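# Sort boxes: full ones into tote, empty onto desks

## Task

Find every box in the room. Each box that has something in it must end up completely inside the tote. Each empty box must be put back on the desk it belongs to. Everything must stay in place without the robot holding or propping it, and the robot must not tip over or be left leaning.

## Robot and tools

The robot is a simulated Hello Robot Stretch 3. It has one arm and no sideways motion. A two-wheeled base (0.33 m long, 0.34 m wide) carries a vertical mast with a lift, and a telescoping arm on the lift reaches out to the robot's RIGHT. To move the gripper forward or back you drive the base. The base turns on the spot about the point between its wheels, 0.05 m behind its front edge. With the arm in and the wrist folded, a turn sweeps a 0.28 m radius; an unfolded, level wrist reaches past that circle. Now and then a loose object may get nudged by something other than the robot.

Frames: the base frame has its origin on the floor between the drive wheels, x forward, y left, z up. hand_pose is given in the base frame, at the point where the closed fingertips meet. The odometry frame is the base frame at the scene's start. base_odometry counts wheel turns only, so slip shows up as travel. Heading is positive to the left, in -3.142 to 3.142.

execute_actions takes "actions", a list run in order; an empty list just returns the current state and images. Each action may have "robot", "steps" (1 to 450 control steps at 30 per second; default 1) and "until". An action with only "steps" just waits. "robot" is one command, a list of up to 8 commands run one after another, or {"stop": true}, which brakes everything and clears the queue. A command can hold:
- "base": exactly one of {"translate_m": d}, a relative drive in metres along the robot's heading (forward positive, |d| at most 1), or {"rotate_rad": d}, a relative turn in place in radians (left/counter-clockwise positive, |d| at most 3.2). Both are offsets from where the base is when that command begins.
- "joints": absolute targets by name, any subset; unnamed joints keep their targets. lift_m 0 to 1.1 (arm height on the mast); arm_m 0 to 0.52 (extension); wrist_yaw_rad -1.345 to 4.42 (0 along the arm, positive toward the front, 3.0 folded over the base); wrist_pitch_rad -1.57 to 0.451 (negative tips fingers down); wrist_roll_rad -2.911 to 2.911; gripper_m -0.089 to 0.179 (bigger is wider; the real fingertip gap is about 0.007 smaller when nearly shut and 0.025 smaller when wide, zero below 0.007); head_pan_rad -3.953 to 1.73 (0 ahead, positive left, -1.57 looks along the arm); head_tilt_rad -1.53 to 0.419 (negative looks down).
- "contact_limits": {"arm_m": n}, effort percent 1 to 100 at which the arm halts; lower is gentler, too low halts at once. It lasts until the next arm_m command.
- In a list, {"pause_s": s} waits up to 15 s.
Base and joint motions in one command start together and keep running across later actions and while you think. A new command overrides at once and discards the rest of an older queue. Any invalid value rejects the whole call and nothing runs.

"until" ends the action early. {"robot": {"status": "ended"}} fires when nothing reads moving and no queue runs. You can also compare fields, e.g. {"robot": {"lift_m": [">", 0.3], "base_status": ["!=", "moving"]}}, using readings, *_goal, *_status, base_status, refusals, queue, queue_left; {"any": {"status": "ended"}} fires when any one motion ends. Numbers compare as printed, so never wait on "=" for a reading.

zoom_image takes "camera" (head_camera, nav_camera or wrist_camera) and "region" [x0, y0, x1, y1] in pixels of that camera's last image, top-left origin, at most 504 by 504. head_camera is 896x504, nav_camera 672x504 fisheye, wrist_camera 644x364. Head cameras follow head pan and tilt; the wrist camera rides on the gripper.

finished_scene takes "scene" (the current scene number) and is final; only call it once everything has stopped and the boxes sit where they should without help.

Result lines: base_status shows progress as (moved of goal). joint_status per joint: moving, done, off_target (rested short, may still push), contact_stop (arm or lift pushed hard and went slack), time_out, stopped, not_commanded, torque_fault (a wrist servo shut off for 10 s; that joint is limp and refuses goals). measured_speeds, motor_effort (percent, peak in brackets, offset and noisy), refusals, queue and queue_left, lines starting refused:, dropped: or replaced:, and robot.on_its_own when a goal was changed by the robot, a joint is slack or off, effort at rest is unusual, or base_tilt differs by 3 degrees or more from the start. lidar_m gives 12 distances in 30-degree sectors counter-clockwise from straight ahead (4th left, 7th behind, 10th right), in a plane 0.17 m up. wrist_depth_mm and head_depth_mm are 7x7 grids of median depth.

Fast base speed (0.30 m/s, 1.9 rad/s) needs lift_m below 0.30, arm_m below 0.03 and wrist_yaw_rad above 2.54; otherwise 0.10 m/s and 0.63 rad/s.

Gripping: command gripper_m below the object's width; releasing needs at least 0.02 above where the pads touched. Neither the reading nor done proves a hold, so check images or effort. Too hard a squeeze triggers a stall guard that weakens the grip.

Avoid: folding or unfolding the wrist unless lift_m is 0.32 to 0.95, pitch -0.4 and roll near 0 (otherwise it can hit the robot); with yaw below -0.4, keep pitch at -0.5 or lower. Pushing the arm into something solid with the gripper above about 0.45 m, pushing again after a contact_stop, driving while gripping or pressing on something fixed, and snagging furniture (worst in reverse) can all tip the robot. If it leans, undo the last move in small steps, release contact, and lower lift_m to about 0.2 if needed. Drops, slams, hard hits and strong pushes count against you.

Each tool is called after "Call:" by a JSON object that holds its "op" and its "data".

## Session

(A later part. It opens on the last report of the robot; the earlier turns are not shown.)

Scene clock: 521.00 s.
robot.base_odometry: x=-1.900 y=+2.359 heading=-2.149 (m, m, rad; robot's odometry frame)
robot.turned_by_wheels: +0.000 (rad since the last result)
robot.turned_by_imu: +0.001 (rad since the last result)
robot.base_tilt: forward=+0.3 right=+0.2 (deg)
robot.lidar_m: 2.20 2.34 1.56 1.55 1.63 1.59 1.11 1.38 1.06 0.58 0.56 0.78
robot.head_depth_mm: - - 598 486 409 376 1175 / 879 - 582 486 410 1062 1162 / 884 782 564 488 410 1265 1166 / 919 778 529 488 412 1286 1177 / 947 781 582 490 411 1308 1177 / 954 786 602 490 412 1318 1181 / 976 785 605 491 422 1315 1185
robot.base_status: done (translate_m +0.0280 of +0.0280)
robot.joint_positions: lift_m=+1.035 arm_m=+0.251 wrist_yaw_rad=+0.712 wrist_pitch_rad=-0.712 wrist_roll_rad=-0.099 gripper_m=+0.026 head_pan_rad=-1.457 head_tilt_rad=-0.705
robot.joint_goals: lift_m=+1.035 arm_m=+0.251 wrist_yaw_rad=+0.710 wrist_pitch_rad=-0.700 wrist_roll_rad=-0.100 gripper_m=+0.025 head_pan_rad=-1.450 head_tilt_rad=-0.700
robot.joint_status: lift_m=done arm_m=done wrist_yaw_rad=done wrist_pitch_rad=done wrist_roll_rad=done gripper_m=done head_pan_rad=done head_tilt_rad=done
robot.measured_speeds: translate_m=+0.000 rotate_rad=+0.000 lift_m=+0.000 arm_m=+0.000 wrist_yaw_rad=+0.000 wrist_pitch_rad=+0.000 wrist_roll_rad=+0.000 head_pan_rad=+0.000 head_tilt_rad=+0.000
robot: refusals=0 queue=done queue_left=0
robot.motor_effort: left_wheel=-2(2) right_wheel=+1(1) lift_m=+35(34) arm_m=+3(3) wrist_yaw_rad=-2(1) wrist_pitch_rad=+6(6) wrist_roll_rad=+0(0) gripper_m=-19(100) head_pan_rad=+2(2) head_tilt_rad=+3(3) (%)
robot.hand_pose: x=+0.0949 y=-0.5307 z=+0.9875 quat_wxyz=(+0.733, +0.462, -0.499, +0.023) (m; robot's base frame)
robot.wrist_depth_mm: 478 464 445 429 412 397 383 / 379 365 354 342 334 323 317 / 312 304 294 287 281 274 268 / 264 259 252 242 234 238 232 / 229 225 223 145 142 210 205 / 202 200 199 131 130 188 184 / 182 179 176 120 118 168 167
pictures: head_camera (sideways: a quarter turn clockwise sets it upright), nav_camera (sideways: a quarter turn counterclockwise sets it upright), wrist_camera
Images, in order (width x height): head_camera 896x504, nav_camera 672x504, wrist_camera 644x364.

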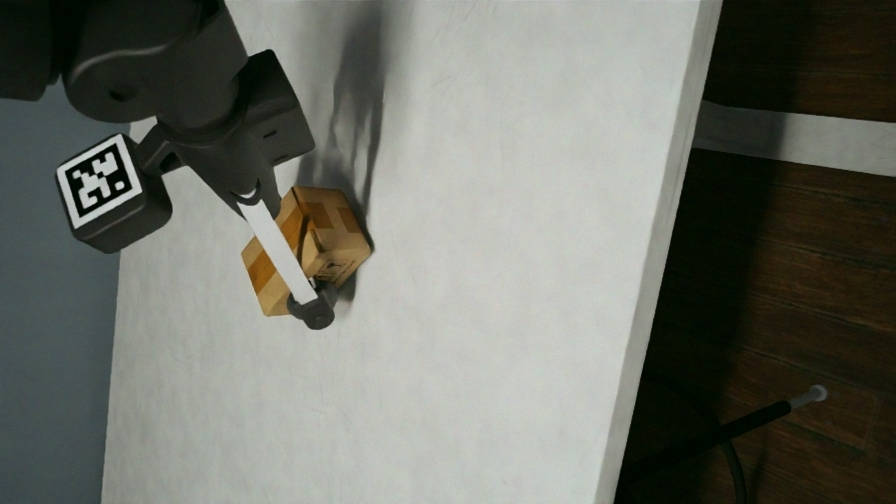

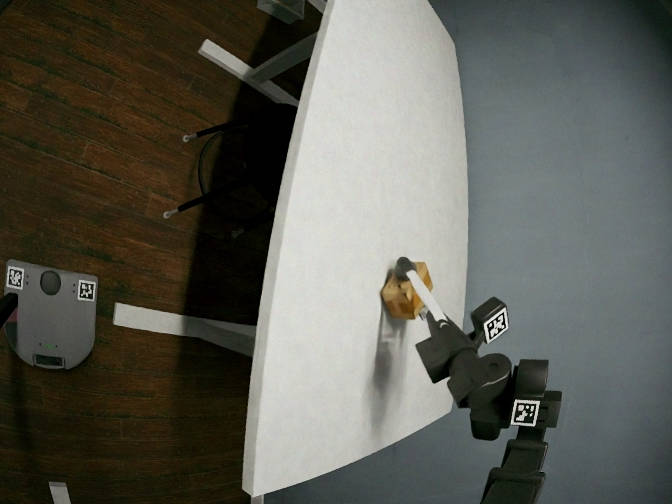

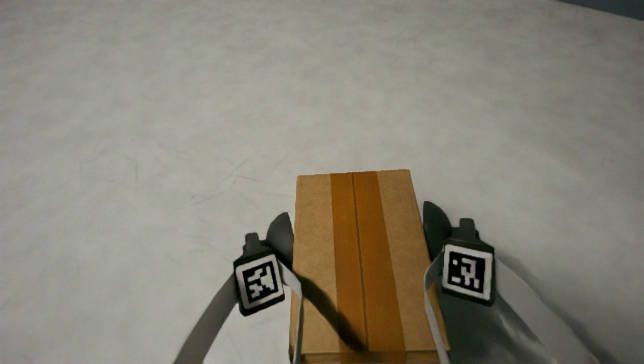

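Call:
{"op": "execute_actions", "data": {"actions": [{"robot": [{"joints": {"lift_m": 1.023}}, {"joints": {"gripper_m": 0.12}}, {"joints": {"lift_m": 1.095}}, {"joints": {"arm_m": 0.2, "head_pan_rad": -0.6, "head_tilt_rad": -0.6}}], "steps": 300, "until": {"robot": {"status": "ended"}}}]}}

Scene clock: 528.07 s.
robot.base_odometry: x=-1.900 y=+2.359 heading=-2.149 (m, m, rad; robot's odometry frame)
robot.turned_by_wheels: +0.000 (rad since the last result)
robot.turned_by_imu: +0.001 (rad since the last result)
robot.base_tilt: forward=+0.4 right=+0.2 (deg)
robot.lidar_m: 2.19 2.34 1.56 1.55 1.64 1.58 1.11 1.38 1.06 0.58 0.56 0.78
robot.head_depth_mm: 1264 1018 717 555 449 415 1229 / 1407 1022 716 553 463 1339 1181 / 1601 1023 716 554 986 1389 1224 / 1899 1022 720 614 1679 1424 1226 / 2037 1024 751 2077 1673 1428 1227 / 1973 1023 2331 2066 1668 1428 1228 / 1876 1991 2254 2074 1690 1422 1234
robot.base_status: done (translate_m +0.0280 of +0.0280)
robot.joint_positions: lift_m=+1.095 arm_m=+0.200 wrist_yaw_rad=+0.712 wrist_pitch_rad=-0.711 wrist_roll_rad=-0.099 gripper_m=+0.120 head_pan_rad=-0.607 head_tilt_rad=-0.606
robot.joint_goals: lift_m=+1.095 arm_m=+0.200 wrist_yaw_rad=+0.710 wrist_pitch_rad=-0.700 wrist_roll_rad=-0.100 gripper_m=+0.120 head_pan_rad=-0.600 head_tilt_rad=-0.600
robot.joint_status: lift_m=done arm_m=done wrist_yaw_rad=done wrist_pitch_rad=done wrist_roll_rad=done gripper_m=done head_pan_rad=done head_tilt_rad=done
robot.measured_speeds: translate_m=+0.000 rotate_rad=+0.000 lift_m=+0.000 arm_m=+0.000 wrist_yaw_rad=+0.000 wrist_pitch_rad=+0.000 wrist_roll_rad=+0.000 head_pan_rad=+0.000 head_tilt_rad=+0.000
robot: refusals=0 queue=done queue_left=0
robot.motor_effort: left_wheel=-2(2) right_wheel=+1(1) lift_m=+35(37) arm_m=-2(2) wrist_yaw_rad=-1(2) wrist_pitch_rad=+5(5) wrist_roll_rad=+0(0) gripper_m=-1(100) head_pan_rad=+2(27) head_tilt_rad=+4(17) (%)
robot.hand_pose: x=+0.0950 y=-0.4804 z=+1.0477 quat_wxyz=(+0.733, +0.461, -0.499, +0.023) (m; robot's base frame)
robot.wrist_depth_mm: 637 615 598 572 549 530 479 / 501 481 471 458 442 430 420 / 410 401 392 381 373 363 356 / 348 341 335 329 321 313 309 / 304 299 295 284 226 283 271 / 269 265 255 255 201 243 245 / 241 238 232 231 218 223 221
pictures: head_camera (sideways: a quarter turn clockwise sets it upright), nav_camera (sideways: a quarter turn counterclockwise sets it upright), wrist_camera
Images, in order (width x height): head_camera 896x504, nav_camera 672x504, wrist_camera 644x364.

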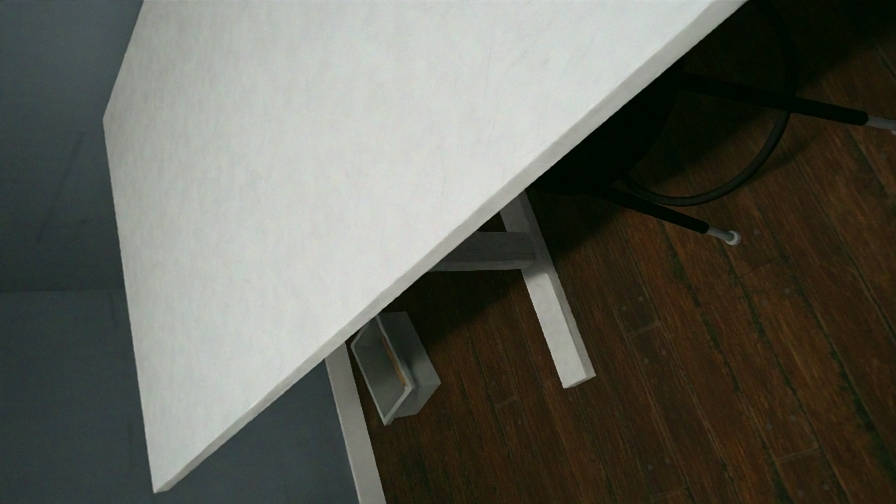

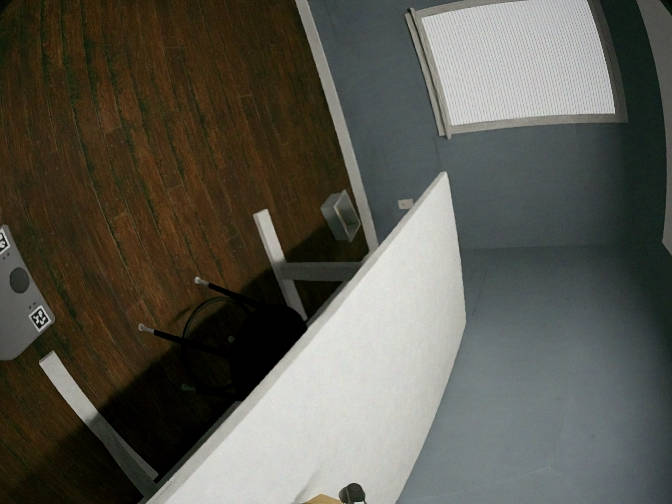

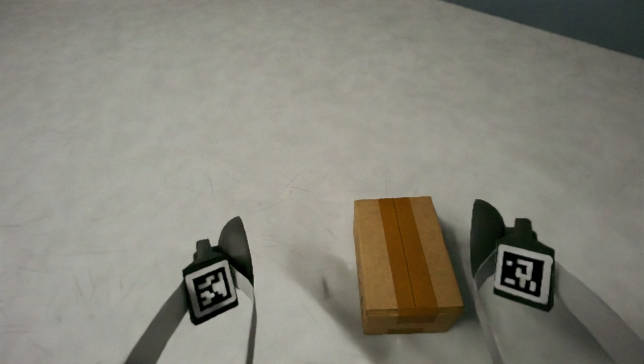

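Call:
{"op": "execute_actions", "data": {"actions": [{"robot": {"joints": {"head_pan_rad": -2.9, "head_tilt_rad": -0.3}}, "steps": 100, "until": {"robot": {"status": "ended"}}}]}}

Scene clock: 531.77 s.
robot.base_odometry: x=-1.900 y=+2.359 heading=-2.149 (m, m, rad; robot's odometry frame)
robot.turned_by_wheels: +0.000 (rad since the last result)
robot.turned_by_imu: +0.001 (rad since the last result)
robot.base_tilt: forward=+0.4 right=+0.2 (deg)
robot.lidar_m: 2.20 2.34 1.56 1.55 1.63 1.58 1.11 1.38 1.06 0.58 0.56 0.78
robot.head_depth_mm: - - - - - 1490 1424 / - - - - - 1732 1498 / - - - - - 1797 1501 / - - - - - 1791 1499 / - - - - - 1827 1498 / - - - - - 1840 1492 / - - - - - 1730 1493
robot.base_status: done (translate_m +0.0280 of +0.0280)
robot.joint_positions: lift_m=+1.095 arm_m=+0.200 wrist_yaw_rad=+0.712 wrist_pitch_rad=-0.711 wrist_roll_rad=-0.099 gripper_m=+0.120 head_pan_rad=-2.893 head_tilt_rad=-0.310
robot.joint_goals: lift_m=+1.095 arm_m=+0.200 wrist_yaw_rad=+0.710 wrist_pitch_rad=-0.700 wrist_roll_rad=-0.100 gripper_m=+0.120 head_pan_rad=-2.900 head_tilt_rad=-0.300
robot.joint_status: lift_m=done arm_m=done wrist_yaw_rad=done wrist_pitch_rad=done wrist_roll_rad=done gripper_m=done head_pan_rad=done head_tilt_rad=done
robot.measured_speeds: translate_m=+0.000 rotate_rad=+0.000 lift_m=+0.000 arm_m=+0.000 wrist_yaw_rad=+0.000 wrist_pitch_rad=+0.000 wrist_roll_rad=+0.000 head_pan_rad=+0.000 head_tilt_rad=+0.000
robot: refusals=0 queue=done queue_left=0
robot.motor_effort: left_wheel=-2(2) right_wheel=+1(1) lift_m=+35(35) arm_m=-2(2) wrist_yaw_rad=-2(2) wrist_pitch_rad=+5(5) wrist_roll_rad=+0(0) gripper_m=-1(1) head_pan_rad=-3(27) head_tilt_rad=+6(31) (%)
robot.hand_pose: x=+0.0950 y=-0.4804 z=+1.0477 quat_wxyz=(+0.733, +0.461, -0.499, +0.023) (m; robot's base frame)
robot.wrist_depth_mm: 643 614 585 574 544 526 477 / 503 487 471 458 442 430 418 / 412 398 393 385 374 362 356 / 349 341 333 330 322 317 308 / 303 299 298 288 227 282 272 / 267 266 254 254 200 243 246 / 241 239 232 230 218 224 221
pictures: head_camera (sideways: a quarter turn clockwise sets it upright), nav_camera (sideways: a quarter turn counterclockwise sets it upright), wrist_camera
Images, in order (width x height): head_camera 896x504, nav_camera 672x504, wrist_camera 644x364.

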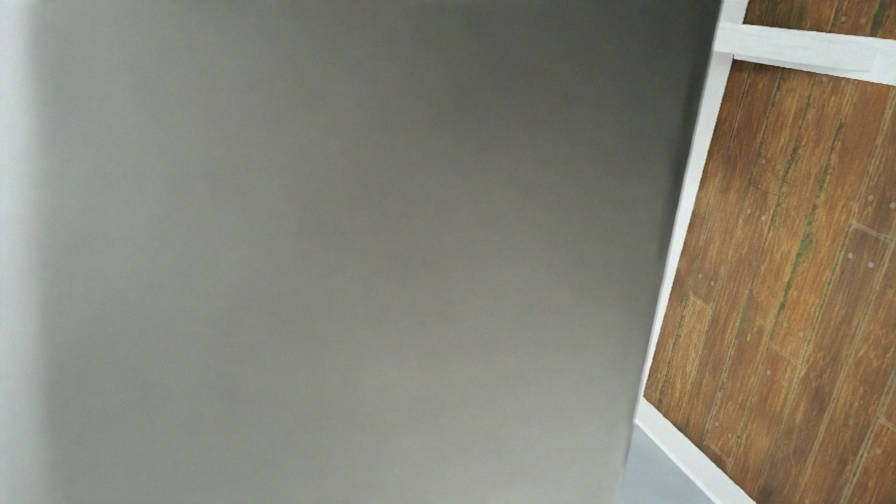

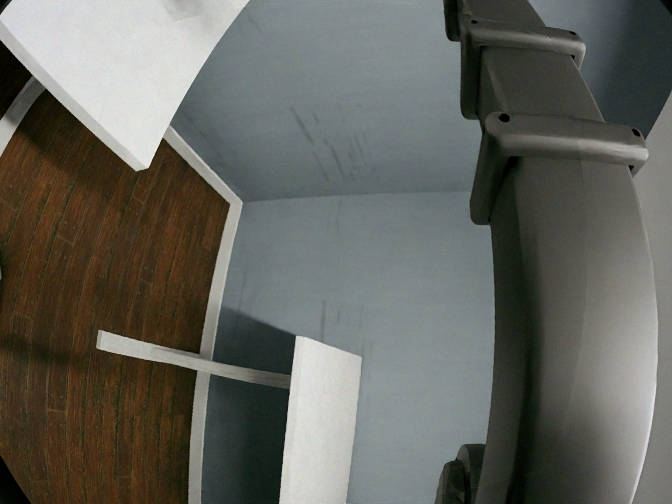

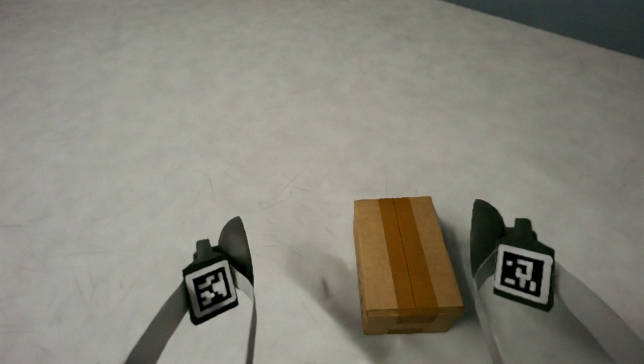

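Call:
{"op": "execute_actions", "data": {"actions": [{"robot": {"joints": {"head_pan_rad": -3.9, "head_tilt_rad": -0.3}}, "steps": 100, "until": {"robot": {"status": "ended"}}}]}}

Scene clock: 535.13 s.
robot.base_odometry: x=-1.900 y=+2.359 heading=-2.149 (m, m, rad; robot's odometry frame)
robot.turned_by_wheels: +0.000 (rad since the last result)
robot.turned_by_imu: +0.001 (rad since the last result)
robot.base_tilt: forward=+0.3 right=+0.2 (deg)
robot.lidar_m: 2.20 2.33 1.56 1.55 1.63 1.59 1.11 1.38 1.06 0.58 0.56 0.78
robot.head_depth_mm: - - - - - - - / - - - - - 1853 - / - - - - - 1868 1498 / - - - - - 1850 1488 / - - - - 1995 1844 1493 / - - - - 1867 1835 1489 / - - - - 1742 1779 1489
robot.base_status: done (translate_m +0.0280 of +0.0280)
robot.joint_positions: lift_m=+1.095 arm_m=+0.200 wrist_yaw_rad=+0.712 wrist_pitch_rad=-0.711 wrist_roll_rad=-0.099 gripper_m=+0.120 head_pan_rad=-3.893 head_tilt_rad=-0.310
robot.joint_goals: lift_m=+1.095 arm_m=+0.200 wrist_yaw_rad=+0.710 wrist_pitch_rad=-0.700 wrist_roll_rad=-0.100 gripper_m=+0.120 head_pan_rad=-3.900 head_tilt_rad=-0.300
robot.joint_status: lift_m=done arm_m=done wrist_yaw_rad=done wrist_pitch_rad=done wrist_roll_rad=done gripper_m=done head_pan_rad=done head_tilt_rad=done
robot.measured_speeds: translate_m=+0.000 rotate_rad=+0.000 lift_m=+0.000 arm_m=+0.000 wrist_yaw_rad=+0.000 wrist_pitch_rad=+0.000 wrist_roll_rad=+0.000 head_pan_rad=+0.000 head_tilt_rad=+0.000
robot: refusals=0 queue=done queue_left=0
robot.motor_effort: left_wheel=-2(2) right_wheel=+1(1) lift_m=+36(35) arm_m=-3(2) wrist_yaw_rad=-1(1) wrist_pitch_rad=+5(5) wrist_roll_rad=+0(0) gripper_m=+0(0) head_pan_rad=-3(28) head_tilt_rad=+6(6) (%)
robot.hand_pose: x=+0.0950 y=-0.4804 z=+1.0477 quat_wxyz=(+0.733, +0.461, -0.499, +0.023) (m; robot's base frame)
robot.wrist_depth_mm: 648 622 591 574 550 534 478 / 500 481 475 453 444 431 417 / 412 401 388 379 378 361 357 / 352 343 335 327 322 316 308 / 304 300 298 286 227 283 270 / 269 265 255 255 200 244 245 / 240 239 233 231 219 222 221
pictures: head_camera (sideways: a quarter turn clockwise sets it upright), nav_camera (sideways: a quarter turn counterclockwise sets it upright), wrist_camera
Images, in order (width x height): head_camera 896x504, nav_camera 672x504, wrist_camera 644x364.

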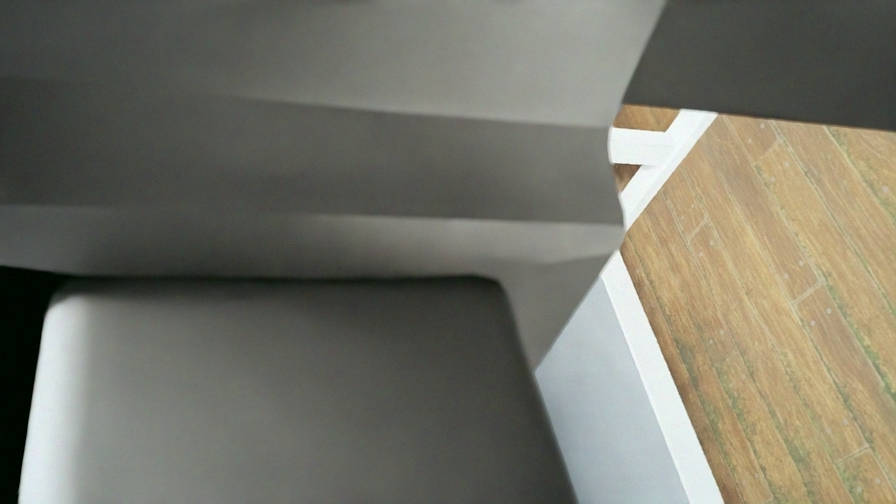

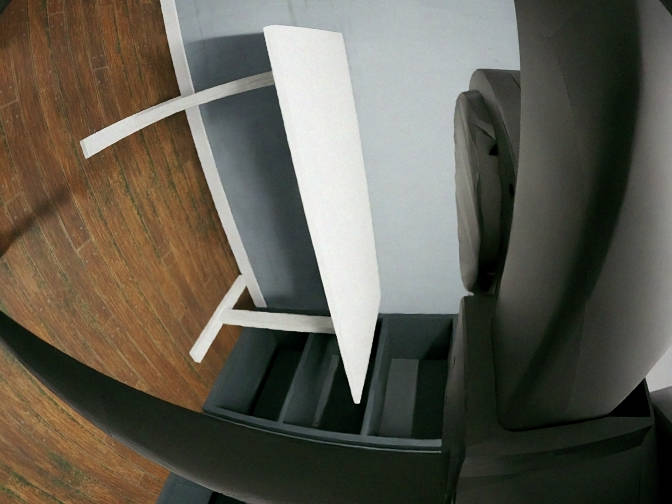

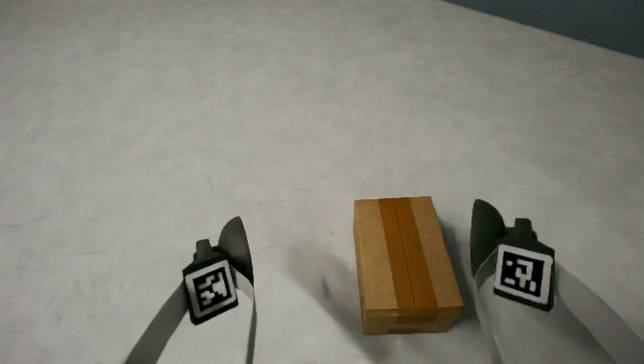

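The east desk and shelves are empty. Scene 1 is complete.

Call:
{"op": "finished_scene", "data": {"scene": 1}}

The scene is finished: the task was done.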